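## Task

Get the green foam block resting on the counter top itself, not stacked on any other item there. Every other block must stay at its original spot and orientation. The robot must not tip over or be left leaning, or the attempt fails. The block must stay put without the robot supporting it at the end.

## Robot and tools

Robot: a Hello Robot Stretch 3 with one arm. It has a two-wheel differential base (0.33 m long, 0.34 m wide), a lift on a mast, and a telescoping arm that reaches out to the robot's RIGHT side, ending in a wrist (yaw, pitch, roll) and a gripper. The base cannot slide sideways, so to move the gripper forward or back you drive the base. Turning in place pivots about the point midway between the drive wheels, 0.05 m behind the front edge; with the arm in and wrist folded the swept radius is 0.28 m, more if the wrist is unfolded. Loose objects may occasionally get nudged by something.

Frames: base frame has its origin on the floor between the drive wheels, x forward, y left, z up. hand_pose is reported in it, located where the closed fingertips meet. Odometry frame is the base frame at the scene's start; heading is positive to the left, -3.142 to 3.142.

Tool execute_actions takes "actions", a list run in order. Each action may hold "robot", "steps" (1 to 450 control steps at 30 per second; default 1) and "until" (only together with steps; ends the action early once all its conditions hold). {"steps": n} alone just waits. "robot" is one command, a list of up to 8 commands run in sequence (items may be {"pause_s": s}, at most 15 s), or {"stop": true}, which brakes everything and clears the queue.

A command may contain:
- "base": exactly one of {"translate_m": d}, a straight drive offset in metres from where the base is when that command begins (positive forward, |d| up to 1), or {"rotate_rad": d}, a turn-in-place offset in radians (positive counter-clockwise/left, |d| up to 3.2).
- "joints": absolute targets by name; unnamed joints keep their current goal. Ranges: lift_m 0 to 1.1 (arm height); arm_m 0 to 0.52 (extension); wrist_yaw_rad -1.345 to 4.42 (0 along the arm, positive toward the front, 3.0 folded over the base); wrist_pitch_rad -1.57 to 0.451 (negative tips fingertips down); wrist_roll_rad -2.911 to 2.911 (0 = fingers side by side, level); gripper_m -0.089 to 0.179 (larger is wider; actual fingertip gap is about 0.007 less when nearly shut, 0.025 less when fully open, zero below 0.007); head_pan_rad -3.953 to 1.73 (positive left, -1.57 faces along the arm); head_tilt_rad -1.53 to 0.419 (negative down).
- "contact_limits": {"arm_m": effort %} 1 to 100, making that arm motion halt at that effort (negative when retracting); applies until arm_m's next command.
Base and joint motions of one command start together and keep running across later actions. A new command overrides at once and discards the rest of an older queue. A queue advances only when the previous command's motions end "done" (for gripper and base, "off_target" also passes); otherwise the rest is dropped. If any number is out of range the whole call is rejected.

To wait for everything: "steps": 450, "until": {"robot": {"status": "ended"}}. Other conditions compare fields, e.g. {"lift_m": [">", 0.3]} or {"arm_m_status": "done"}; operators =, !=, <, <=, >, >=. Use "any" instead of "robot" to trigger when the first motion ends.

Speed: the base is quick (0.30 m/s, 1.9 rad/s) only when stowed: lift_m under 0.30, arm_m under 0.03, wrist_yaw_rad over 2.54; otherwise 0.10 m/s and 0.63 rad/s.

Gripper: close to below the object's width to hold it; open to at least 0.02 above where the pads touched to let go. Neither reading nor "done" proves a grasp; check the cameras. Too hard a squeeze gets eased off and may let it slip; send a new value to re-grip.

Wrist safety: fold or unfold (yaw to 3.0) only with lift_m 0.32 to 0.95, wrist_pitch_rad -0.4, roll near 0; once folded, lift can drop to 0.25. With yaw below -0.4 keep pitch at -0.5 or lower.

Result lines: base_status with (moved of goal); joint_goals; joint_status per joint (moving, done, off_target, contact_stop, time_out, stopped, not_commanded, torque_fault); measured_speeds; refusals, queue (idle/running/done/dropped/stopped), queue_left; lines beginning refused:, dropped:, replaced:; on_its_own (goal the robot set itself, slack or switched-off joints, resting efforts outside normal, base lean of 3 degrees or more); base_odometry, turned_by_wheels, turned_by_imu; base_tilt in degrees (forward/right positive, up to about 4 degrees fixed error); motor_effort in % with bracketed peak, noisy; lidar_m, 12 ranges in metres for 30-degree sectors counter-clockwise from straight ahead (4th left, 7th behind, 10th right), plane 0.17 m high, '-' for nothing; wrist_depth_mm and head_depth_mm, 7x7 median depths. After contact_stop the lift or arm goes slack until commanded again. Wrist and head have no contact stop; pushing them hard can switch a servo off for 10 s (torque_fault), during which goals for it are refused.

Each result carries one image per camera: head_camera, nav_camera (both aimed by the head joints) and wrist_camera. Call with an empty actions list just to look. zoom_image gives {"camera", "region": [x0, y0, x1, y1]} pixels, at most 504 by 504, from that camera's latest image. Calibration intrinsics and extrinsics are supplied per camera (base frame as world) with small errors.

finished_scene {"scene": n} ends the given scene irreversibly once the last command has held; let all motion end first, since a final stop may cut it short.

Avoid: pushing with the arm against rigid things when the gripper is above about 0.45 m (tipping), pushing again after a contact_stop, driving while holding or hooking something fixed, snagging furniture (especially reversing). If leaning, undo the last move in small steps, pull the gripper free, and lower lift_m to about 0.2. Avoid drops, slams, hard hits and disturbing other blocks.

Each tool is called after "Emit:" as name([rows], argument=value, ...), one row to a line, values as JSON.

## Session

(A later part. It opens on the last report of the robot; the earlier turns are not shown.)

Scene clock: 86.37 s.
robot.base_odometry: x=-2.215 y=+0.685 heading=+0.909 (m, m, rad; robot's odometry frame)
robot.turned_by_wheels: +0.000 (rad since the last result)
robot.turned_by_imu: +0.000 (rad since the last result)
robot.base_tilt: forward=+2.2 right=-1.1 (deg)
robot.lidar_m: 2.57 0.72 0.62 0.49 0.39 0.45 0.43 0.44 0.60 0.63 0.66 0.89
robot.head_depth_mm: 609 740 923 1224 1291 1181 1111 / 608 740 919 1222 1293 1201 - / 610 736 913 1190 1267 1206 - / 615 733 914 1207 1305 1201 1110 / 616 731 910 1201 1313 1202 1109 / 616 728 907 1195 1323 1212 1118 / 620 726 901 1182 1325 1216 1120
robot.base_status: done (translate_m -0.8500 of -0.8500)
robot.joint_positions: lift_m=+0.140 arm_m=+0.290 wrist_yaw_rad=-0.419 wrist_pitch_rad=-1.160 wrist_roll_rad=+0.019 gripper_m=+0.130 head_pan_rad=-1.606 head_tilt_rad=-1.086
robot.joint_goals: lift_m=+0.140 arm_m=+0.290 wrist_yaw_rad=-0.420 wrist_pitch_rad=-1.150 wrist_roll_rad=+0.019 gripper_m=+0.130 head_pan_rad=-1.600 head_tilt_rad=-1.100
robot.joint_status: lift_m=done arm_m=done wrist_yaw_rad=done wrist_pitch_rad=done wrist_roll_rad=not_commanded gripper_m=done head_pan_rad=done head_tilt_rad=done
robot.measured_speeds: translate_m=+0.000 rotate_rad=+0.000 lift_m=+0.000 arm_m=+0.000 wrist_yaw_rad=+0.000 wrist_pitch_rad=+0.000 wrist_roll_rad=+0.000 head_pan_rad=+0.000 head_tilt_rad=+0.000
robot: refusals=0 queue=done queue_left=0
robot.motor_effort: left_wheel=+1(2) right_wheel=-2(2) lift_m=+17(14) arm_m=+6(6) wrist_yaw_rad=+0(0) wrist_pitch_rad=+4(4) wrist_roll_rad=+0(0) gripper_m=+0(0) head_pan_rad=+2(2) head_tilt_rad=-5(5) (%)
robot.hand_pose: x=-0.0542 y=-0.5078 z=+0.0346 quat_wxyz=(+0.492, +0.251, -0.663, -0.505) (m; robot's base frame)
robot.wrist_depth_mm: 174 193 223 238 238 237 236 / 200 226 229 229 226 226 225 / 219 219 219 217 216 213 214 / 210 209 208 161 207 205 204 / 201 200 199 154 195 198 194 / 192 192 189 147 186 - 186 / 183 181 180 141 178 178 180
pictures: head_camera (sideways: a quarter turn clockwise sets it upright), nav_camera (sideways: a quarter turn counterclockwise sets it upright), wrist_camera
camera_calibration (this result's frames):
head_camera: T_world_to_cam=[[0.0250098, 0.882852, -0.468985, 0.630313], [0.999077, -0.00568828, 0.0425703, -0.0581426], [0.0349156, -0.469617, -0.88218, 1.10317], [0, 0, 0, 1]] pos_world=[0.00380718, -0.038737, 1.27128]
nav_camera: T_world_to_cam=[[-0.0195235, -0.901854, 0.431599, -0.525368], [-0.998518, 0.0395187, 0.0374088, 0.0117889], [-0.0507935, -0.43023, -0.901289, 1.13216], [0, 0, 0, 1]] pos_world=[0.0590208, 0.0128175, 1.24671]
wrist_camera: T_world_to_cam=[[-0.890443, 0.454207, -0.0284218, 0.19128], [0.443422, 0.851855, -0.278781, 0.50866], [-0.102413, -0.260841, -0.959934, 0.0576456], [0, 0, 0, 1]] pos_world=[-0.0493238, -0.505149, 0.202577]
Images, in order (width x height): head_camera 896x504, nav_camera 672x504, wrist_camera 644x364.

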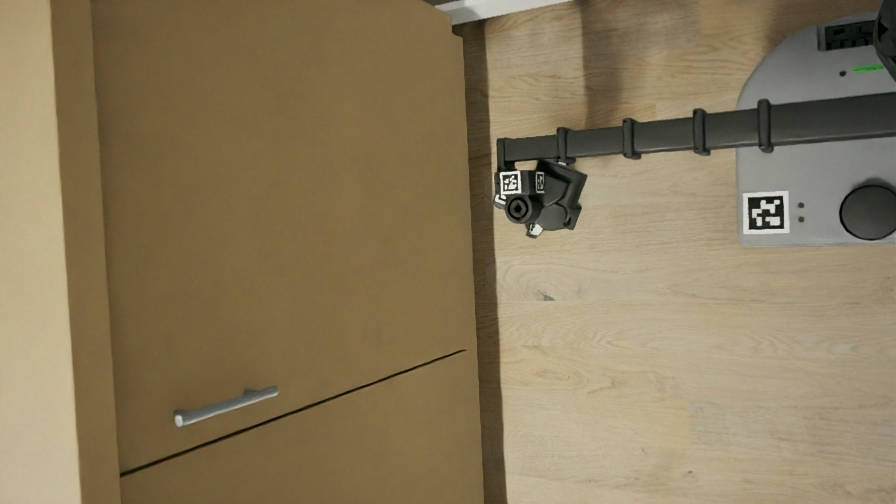

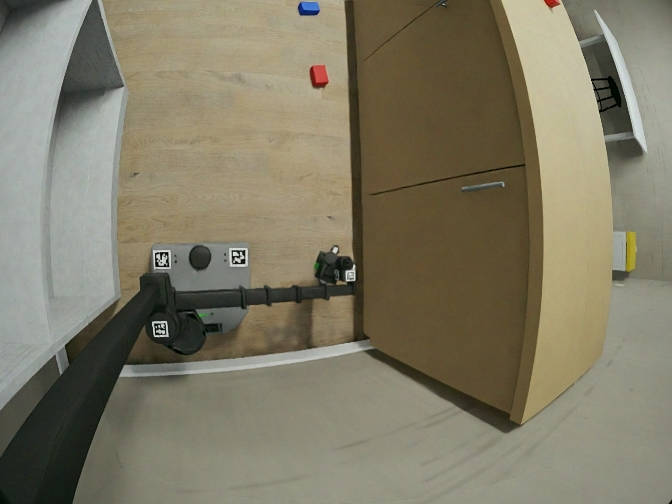

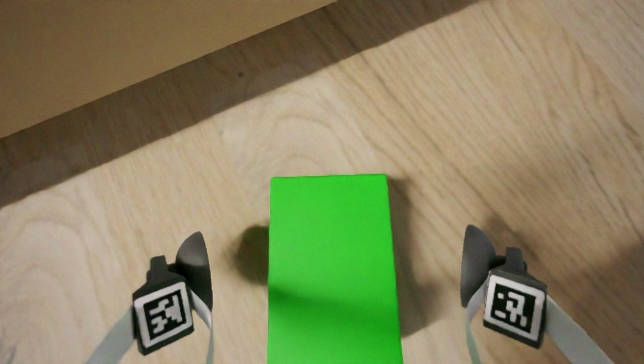

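Emit:
execute_actions([
  {"robot":[{"joints":{"lift_m":0.132}},{"joints":{"gripper_m":0.03}},{"joints":{"lift_m":0.2}}],"steps":450,"until":{"robot":{"status":"ended"}}},
])

Scene clock: 92.20 s.
robot.base_odometry: x=-2.215 y=+0.685 heading=+0.909 (m, m, rad; robot's odometry frame)
robot.turned_by_wheels: +0.000 (rad since the last result)
robot.turned_by_imu: +0.000 (rad since the last result)
robot.base_tilt: forward=+2.5 right=-1.1 (deg)
robot.lidar_m: 2.57 0.72 0.62 0.49 0.39 0.44 0.43 0.44 0.60 0.63 0.66 0.89
robot.head_depth_mm: 610 739 924 1228 1291 1186 1104 / 607 740 920 1219 1293 1200 - / 610 736 916 1160 1279 1208 - / 616 734 912 1203 1306 1198 1109 / 617 732 908 1202 1317 1204 1110 / 615 728 904 1191 1320 1209 1118 / 619 725 899 1186 1326 1215 1116
robot.base_status: done (translate_m -0.8500 of -0.8500)
robot.joint_positions: lift_m=+0.199 arm_m=+0.290 wrist_yaw_rad=-0.419 wrist_pitch_rad=-1.160 wrist_roll_rad=+0.019 gripper_m=+0.031 head_pan_rad=-1.606 head_tilt_rad=-1.086
robot.joint_goals: lift_m=+0.200 arm_m=+0.290 wrist_yaw_rad=-0.420 wrist_pitch_rad=-1.150 wrist_roll_rad=+0.019 gripper_m=+0.030 head_pan_rad=-1.600 head_tilt_rad=-1.100
robot.joint_status: lift_m=done arm_m=done wrist_yaw_rad=done wrist_pitch_rad=done wrist_roll_rad=not_commanded gripper_m=done head_pan_rad=done head_tilt_rad=done
robot.measured_speeds: translate_m=+0.000 rotate_rad=+0.000 lift_m=+0.000 arm_m=+0.000 wrist_yaw_rad=+0.000 wrist_pitch_rad=+0.000 wrist_roll_rad=+0.000 head_pan_rad=+0.000 head_tilt_rad=+0.000
robot: refusals=0 queue=done queue_left=0
robot.motor_effort: left_wheel=+2(2) right_wheel=-2(2) lift_m=+38(41) arm_m=+6(6) wrist_yaw_rad=+0(1) wrist_pitch_rad=+4(4) wrist_roll_rad=+0(0) gripper_m=-18(99) head_pan_rad=+2(2) head_tilt_rad=-4(5) (%)
robot.hand_pose: x=-0.0542 y=-0.5078 z=+0.0937 quat_wxyz=(+0.492, +0.251, -0.663, -0.505) (m; robot's base frame)
robot.wrist_depth_mm: 119 193 222 266 305 308 303 / 202 226 269 292 294 293 291 / 235 274 281 281 280 278 275 / 270 269 269 150 263 265 264 / 259 258 256 143 252 252 252 / 247 248 247 137 136 243 243 / 238 237 233 131 230 233 229
pictures: head_camera (sideways: a quarter turn clockwise sets it upright), nav_camera (sideways: a quarter turn counterclockwise sets it upright), wrist_camera
camera_calibration (this result's frames):
head_camera: T_world_to_cam=[[0.0250097, 0.882852, -0.468985, 0.630313], [0.999077, -0.00568816, 0.0425703, -0.0581426], [0.0349156, -0.469617, -0.88218, 1.10317], [0, 0, 0, 1]] pos_world=[0.00380719, -0.038737, 1.27128]
nav_camera: T_world_to_cam=[[-0.0195233, -0.901854, 0.431599, -0.525368], [-0.998518, 0.0395186, 0.0374088, 0.0117889], [-0.0507935, -0.43023, -0.901289, 1.13216], [0, 0, 0, 1]] pos_world=[0.0590208, 0.0128175, 1.24671]
wrist_camera: T_world_to_cam=[[-0.890445, 0.454201, -0.028432, 0.192961], [0.443399, 0.851806, -0.278967, 0.525155], [-0.102489, -0.261012, -0.95988, 0.114183], [0, 0, 0, 1]] pos_world=[-0.0493298, -0.50517, 0.261589]
Images, in order (width x height): head_camera 896x504, nav_camera 672x504, wrist_camera 644x364.

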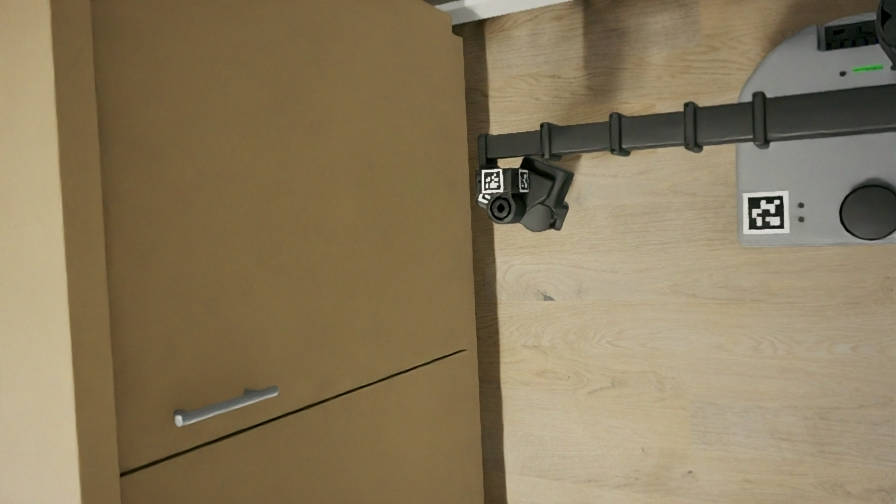

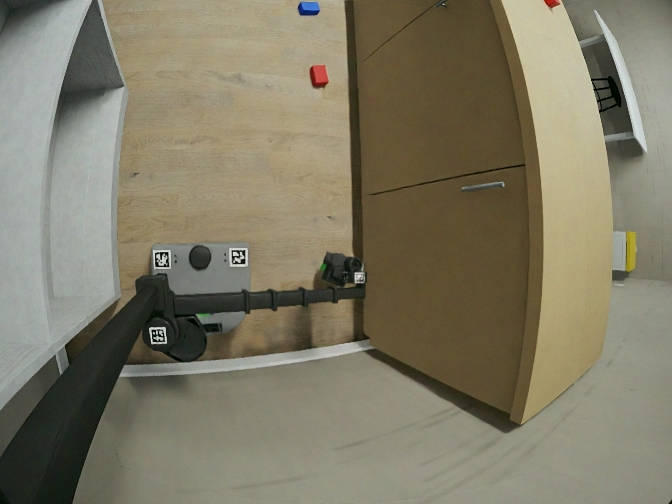

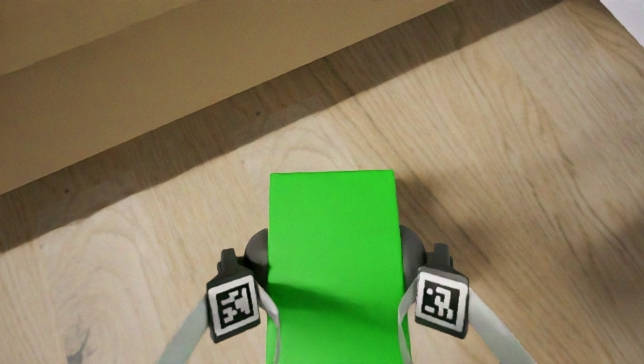

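The block is held. Raising it above the counter.

Emit:
execute_actions([
  {"robot":{"joints":{"lift_m":1.09,"arm_m":0.25,"head_tilt_rad":-0.6}},"steps":450,"until":{"robot":{"status":"ended"}}},
])

Scene clock: 102.50 s.
robot.base_odometry: x=-2.215 y=+0.685 heading=+0.909 (m, m, rad; robot's odometry frame)
robot.turned_by_wheels: +0.000 (rad since the last result)
robot.turned_by_imu: -0.001 (rad since the last result)
robot.base_tilt: forward=+2.4 right=-1.0 (deg)
robot.lidar_m: 2.57 0.72 0.61 0.49 0.39 0.44 0.43 0.44 0.60 0.63 0.65 0.89
robot.head_depth_mm: 1361 1304 923 721 791 914 1085 / - - 931 706 791 914 1086 / - - - 497 789 915 1083 / 3474 3680 956 720 788 911 1084 / 3495 3769 961 725 790 912 1076 / 3458 3823 974 730 787 910 1080 / 3522 3759 982 732 788 911 1080
robot.base_status: done (translate_m -0.8500 of -0.8500)
robot.joint_positions: lift_m=+1.089 arm_m=+0.250 wrist_yaw_rad=-0.419 wrist_pitch_rad=-1.160 wrist_roll_rad=+0.019 gripper_m=+0.031 head_pan_rad=-1.606 head_tilt_rad=-0.606
robot.joint_goals: lift_m=+1.090 arm_m=+0.250 wrist_yaw_rad=-0.420 wrist_pitch_rad=-1.150 wrist_roll_rad=+0.019 gripper_m=+0.030 head_pan_rad=-1.600 head_tilt_rad=-0.600
robot.joint_status: lift_m=done arm_m=done wrist_yaw_rad=done wrist_pitch_rad=done wrist_roll_rad=not_commanded gripper_m=done head_pan_rad=done head_tilt_rad=done
robot.measured_speeds: translate_m=+0.000 rotate_rad=+0.000 lift_m=+0.000 arm_m=+0.000 wrist_yaw_rad=+0.000 wrist_pitch_rad=+0.000 wrist_roll_rad=+0.000 head_pan_rad=+0.000 head_tilt_rad=+0.000
robot: refusals=0 queue=done queue_left=0
robot.motor_effort: left_wheel=+2(2) right_wheel=-2(2) lift_m=+38(39) arm_m=-5(6) wrist_yaw_rad=-1(1) wrist_pitch_rad=+4(4) wrist_roll_rad=+0(0) gripper_m=-17(17) head_pan_rad=+2(2) head_tilt_rad=+3(22) (%)
robot.hand_pose: x=-0.0542 y=-0.4685 z=+0.9836 quat_wxyz=(+0.492, +0.251, -0.663, -0.505) (m; robot's base frame)
robot.wrist_depth_mm: 293 290 290 287 288 328 336 / 279 275 274 276 389 468 358 / 264 260 268 402 584 525 385 / 250 272 406 149 797 577 411 / 337 413 591 143 877 661 453 / 464 706 873 137 136 717 496 / 756 - - 131 - 762 543
pictures: head_camera (sideways: a quarter turn clockwise sets it upright), nav_camera (sideways: a quarter turn counterclockwise sets it upright), wrist_camera
camera_calibration (this result's frames):
head_camera: T_world_to_cam=[[0.013725, 0.566594, -0.823883, 1.09283], [0.999658, 0.0105811, 0.0239301, -0.0338997], [0.0222762, -0.823929, -0.566255, 0.692408], [0, 0, 0, 1]] pos_world=[0.00346475, -0.0483379, 1.29325]
nav_camera: T_world_to_cam=[[-0.00877851, -0.60073, 0.799404, -1.00467], [-0.997918, 0.056344, 0.0313825, 0.019609], [-0.063894, -0.797464, -0.599974, 0.740437], [0, 0, 0, 1]] pos_world=[0.0580582, -0.0141654, 1.24676]
wrist_camera: T_world_to_cam=[[-0.890446, 0.454201, -0.0284324, 0.200393], [0.443399, 0.851805, -0.278974, 0.739924], [-0.102491, -0.261018, -0.959878, 0.978735], [0, 0, 0, 1]] pos_world=[-0.04933, -0.465822, 1.15158]
Images, in order (width x height): head_camera 896x504, nav_camera 672x504, wrist_camera 644x364.

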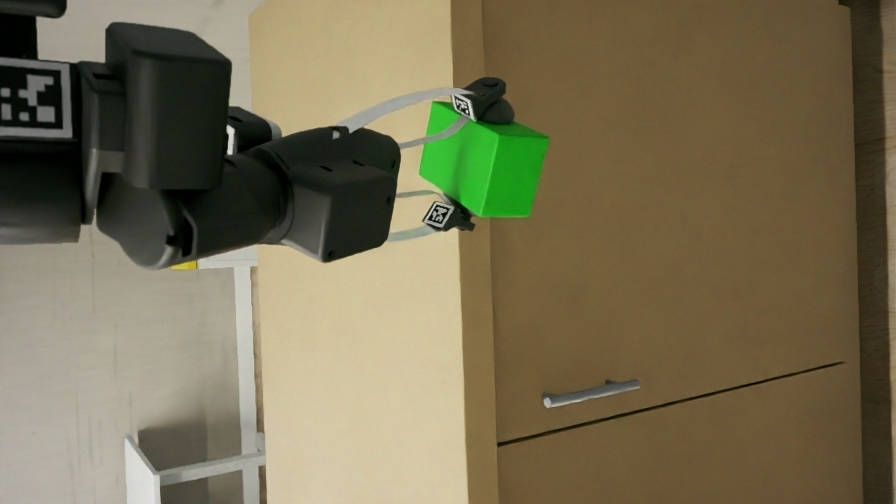

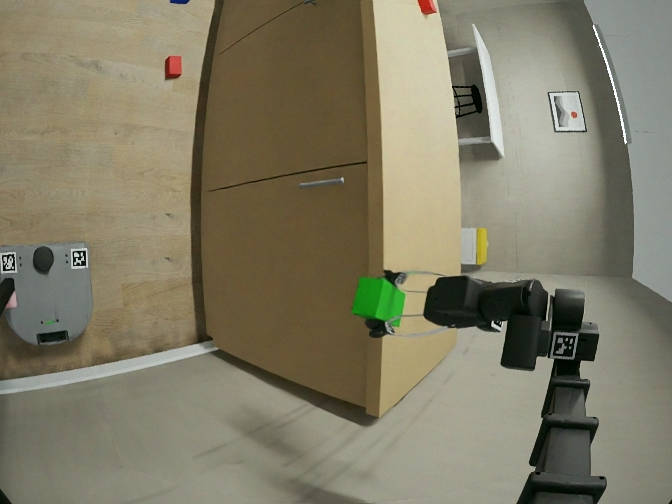

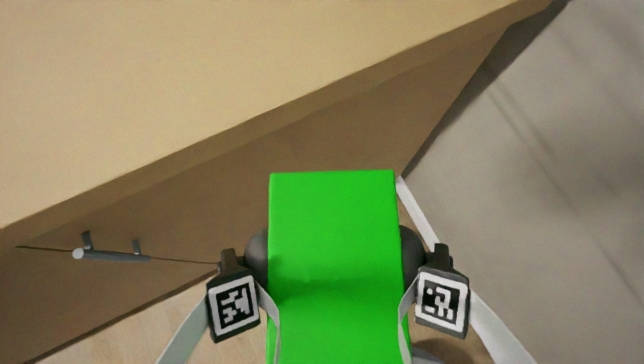

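Emit:
execute_actions([
  {"robot":[{"joints":{"arm_m":0.515}},{"joints":{"lift_m":1.055}}],"steps":450,"until":{"robot":{"status":"ended"}}},
])

Scene clock: 107.97 s.
robot.base_odometry: x=-2.215 y=+0.685 heading=+0.909 (m, m, rad; robot's odometry frame)
robot.turned_by_wheels: +0.000 (rad since the last result)
robot.turned_by_imu: +0.000 (rad since the last result)
robot.base_tilt: forward=+2.3 right=-0.9 (deg)
robot.lidar_m: 2.57 0.72 0.62 0.49 0.39 0.44 0.43 0.44 0.60 0.63 0.65 0.89
robot.head_depth_mm: - 1402 923 720 791 916 1086 / 2048 2088 934 709 789 914 1081 / - - 757 713 789 914 1082 / 3473 3638 949 719 787 914 1080 / 3514 3807 961 724 789 911 1079 / 3480 3800 971 728 788 909 1081 / 3453 3756 980 732 787 910 1080
robot.base_status: done (translate_m -0.8500 of -0.8500)
robot.joint_positions: lift_m=+1.055 arm_m=+0.515 wrist_yaw_rad=-0.420 wrist_pitch_rad=-1.160 wrist_roll_rad=+0.019 gripper_m=+0.031 head_pan_rad=-1.606 head_tilt_rad=-0.606
robot.joint_goals: lift_m=+1.055 arm_m=+0.515 wrist_yaw_rad=-0.420 wrist_pitch_rad=-1.150 wrist_roll_rad=+0.019 gripper_m=+0.030 head_pan_rad=-1.600 head_tilt_rad=-0.600
robot.joint_status: lift_m=done arm_m=done wrist_yaw_rad=done wrist_pitch_rad=done wrist_roll_rad=not_commanded gripper_m=done head_pan_rad=done head_tilt_rad=done
robot.measured_speeds: translate_m=+0.000 rotate_rad=+0.000 lift_m=+0.000 arm_m=+0.000 wrist_yaw_rad=+0.000 wrist_pitch_rad=+0.000 wrist_roll_rad=+0.000 head_pan_rad=+0.000 head_tilt_rad=+0.000
robot: refusals=0 queue=done queue_left=0
robot.motor_effort: left_wheel=+1(2) right_wheel=-2(2) lift_m=+17(35) arm_m=+6(6) wrist_yaw_rad=+1(0) wrist_pitch_rad=+4(4) wrist_roll_rad=+0(0) gripper_m=-17(18) head_pan_rad=+2(2) head_tilt_rad=+2(2) (%)
robot.hand_pose: x=-0.0543 y=-0.7328 z=+0.9496 quat_wxyz=(+0.491, +0.251, -0.664, -0.505) (m; robot's base frame)
robot.wrist_depth_mm: 249 249 247 246 245 243 241 / 238 237 234 234 231 231 229 / 224 225 224 222 221 218 216 / 214 214 212 150 209 209 208 / 205 204 203 143 199 200 199 / 195 195 194 137 136 192 191 / 188 187 183 131 181 183 184
pictures: head_camera (sideways: a quarter turn clockwise sets it upright), nav_camera (sideways: a quarter turn counterclockwise sets it upright), wrist_camera
camera_calibration (this result's frames):
head_camera: T_world_to_cam=[[0.0137165, 0.566353, -0.824049, 1.09305], [0.999658, 0.010588, 0.0239165, -0.0338821], [0.0222702, -0.824095, -0.566014, 0.692094], [0, 0, 0, 1]] pos_world=[0.00346465, -0.0483404, 1.29327]
nav_camera: T_world_to_cam=[[-0.00877021, -0.600495, 0.79958, -1.0049], [-0.997918, 0.0563533, 0.0313764, 0.0196169], [-0.0639004, -0.79764, -0.599739, 0.740132], [0, 0, 0, 1]] pos_world=[0.0580576, -0.0141815, 1.24677]
wrist_camera: T_world_to_cam=[[-0.890145, 0.454789, -0.0284324, 0.319884], [0.443962, 0.851511, -0.278974, 0.955424], [-0.102664, -0.26095, -0.959878, 0.877147], [0, 0, 0, 1]] pos_world=[-0.0493767, -0.730142, 1.11759]
Images, in order (width x height): head_camera 896x504, nav_camera 672x504, wrist_camera 644x364.

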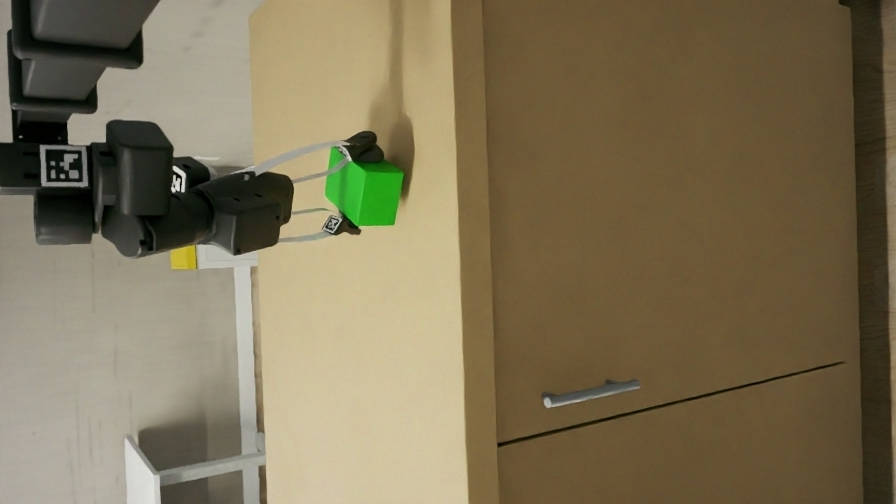

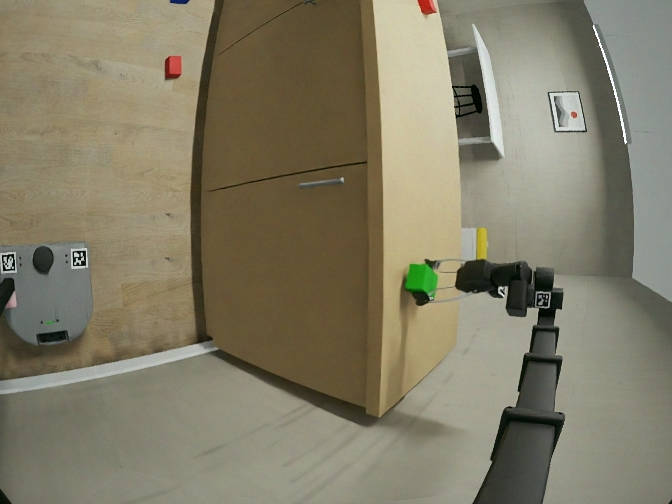

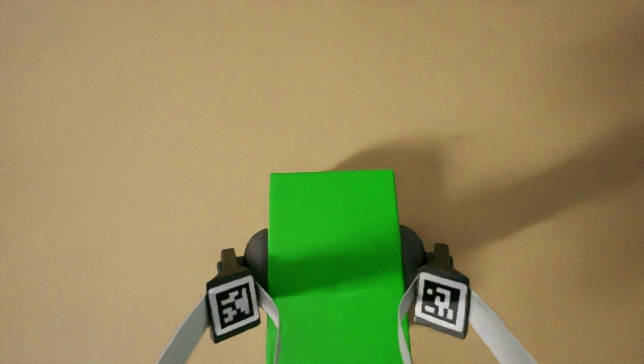

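Emit:
execute_actions([
  {"robot":[{"joints":{"lift_m":1.042}},{"joints":{"gripper_m":0.13}},{"joints":{"lift_m":1.1}},{"joints":{"arm_m":0.3}}],"steps":450,"until":{"robot":{"status":"ended"}}},
])

Scene clock: 115.83 s.
robot.base_odometry: x=-2.215 y=+0.685 heading=+0.909 (m, m, rad; robot's odometry frame)
robot.turned_by_wheels: +0.000 (rad since the last result)
robot.turned_by_imu: -0.001 (rad since the last result)
robot.base_tilt: forward=+2.2 right=-1.1 (deg)
robot.lidar_m: 2.57 0.72 0.62 0.49 0.39 0.44 0.43 0.44 0.60 0.63 0.66 0.89
robot.head_depth_mm: 1363 1390 926 722 791 914 1084 / - 1936 960 710 791 916 1084 / - - 753 714 792 912 1082 / 3469 3659 906 692 788 911 1082 / 3493 3830 961 723 788 909 1081 / 3516 3807 973 730 789 910 1077 / 3474 3768 984 730 787 912 1082
robot.base_status: done (translate_m -0.8500 of -0.8500)
robot.joint_positions: lift_m=+1.100 arm_m=+0.300 wrist_yaw_rad=-0.420 wrist_pitch_rad=-1.160 wrist_roll_rad=+0.019 gripper_m=+0.130 head_pan_rad=-1.606 head_tilt_rad=-0.606
robot.joint_goals: lift_m=+1.100 arm_m=+0.300 wrist_yaw_rad=-0.420 wrist_pitch_rad=-1.150 wrist_roll_rad=+0.019 gripper_m=+0.130 head_pan_rad=-1.600 head_tilt_rad=-0.600
robot.joint_status: lift_m=done arm_m=done wrist_yaw_rad=done wrist_pitch_rad=done wrist_roll_rad=not_commanded gripper_m=done head_pan_rad=done head_tilt_rad=done
robot.measured_speeds: translate_m=+0.000 rotate_rad=+0.000 lift_m=+0.000 arm_m=+0.000 wrist_yaw_rad=+0.000 wrist_pitch_rad=+0.000 wrist_roll_rad=+0.000 head_pan_rad=+0.000 head_tilt_rad=+0.000
robot: refusals=0 queue=done queue_left=0
robot.motor_effort: left_wheel=+1(1) right_wheel=-2(1) lift_m=+38(39) arm_m=-5(6) wrist_yaw_rad=+0(1) wrist_pitch_rad=+3(4) wrist_roll_rad=+0(0) gripper_m=+2(100) head_pan_rad=+2(2) head_tilt_rad=+2(1) (%)
robot.hand_pose: x=-0.0543 y=-0.5185 z=+0.9937 quat_wxyz=(+0.491, +0.251, -0.664, -0.505) (m; robot's base frame)
robot.wrist_depth_mm: 304 302 251 296 295 295 311 / 289 286 263 285 281 318 360 / 273 273 272 269 414 511 386 / 261 262 262 441 787 577 414 / 248 250 453 949 - 618 449 / 265 392 - - - - 490 / 537 - - - - 923 503
pictures: head_camera (sideways: a quarter turn clockwise sets it upright), nav_camera (sideways: a quarter turn counterclockwise sets it upright), wrist_camera
camera_calibration (this result's frames):
head_camera: T_world_to_cam=[[0.0137124, 0.566241, -0.824126, 1.09315], [0.999658, 0.0105914, 0.0239102, -0.0338739], [0.0222676, -0.824172, -0.565902, 0.691949], [0, 0, 0, 1]] pos_world=[0.00346462, -0.0483416, 1.29328]
nav_camera: T_world_to_cam=[[-0.00876628, -0.600387, 0.799662, -1.005], [-0.997918, 0.0563574, 0.0313736, 0.0196205], [-0.0639032, -0.797721, -0.599631, 0.739991], [0, 0, 0, 1]] pos_world=[0.0580573, -0.014189, 1.24677]
wrist_camera: T_world_to_cam=[[-0.890145, 0.454789, -0.0284345, 0.223661], [0.443958, 0.851501, -0.279012, 0.785235], [-0.10268, -0.260985, -0.959867, 0.975293], [0, 0, 0, 1]] pos_world=[-0.0493779, -0.51581, 1.1616]
Images, in order (width x height): head_camera 896x504, nav_camera 672x504, wrist_camera 644x364.

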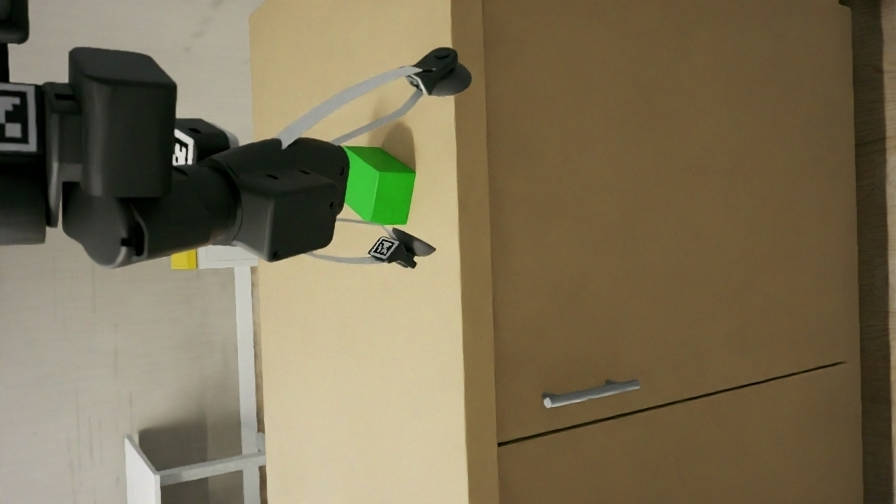

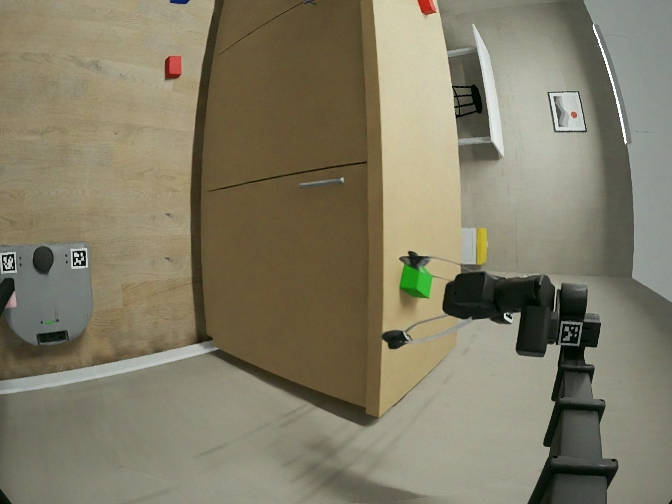

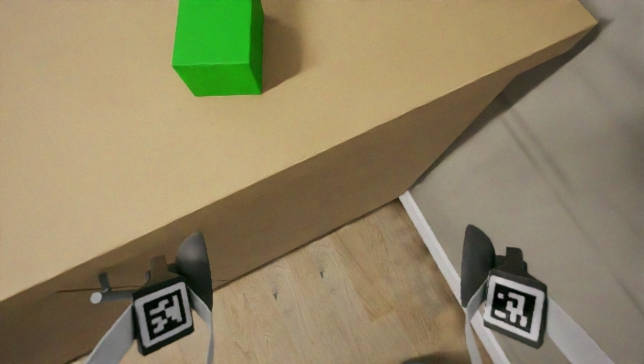

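Emit:
finished_scene(scene=1)

The scene is finished: the task was done.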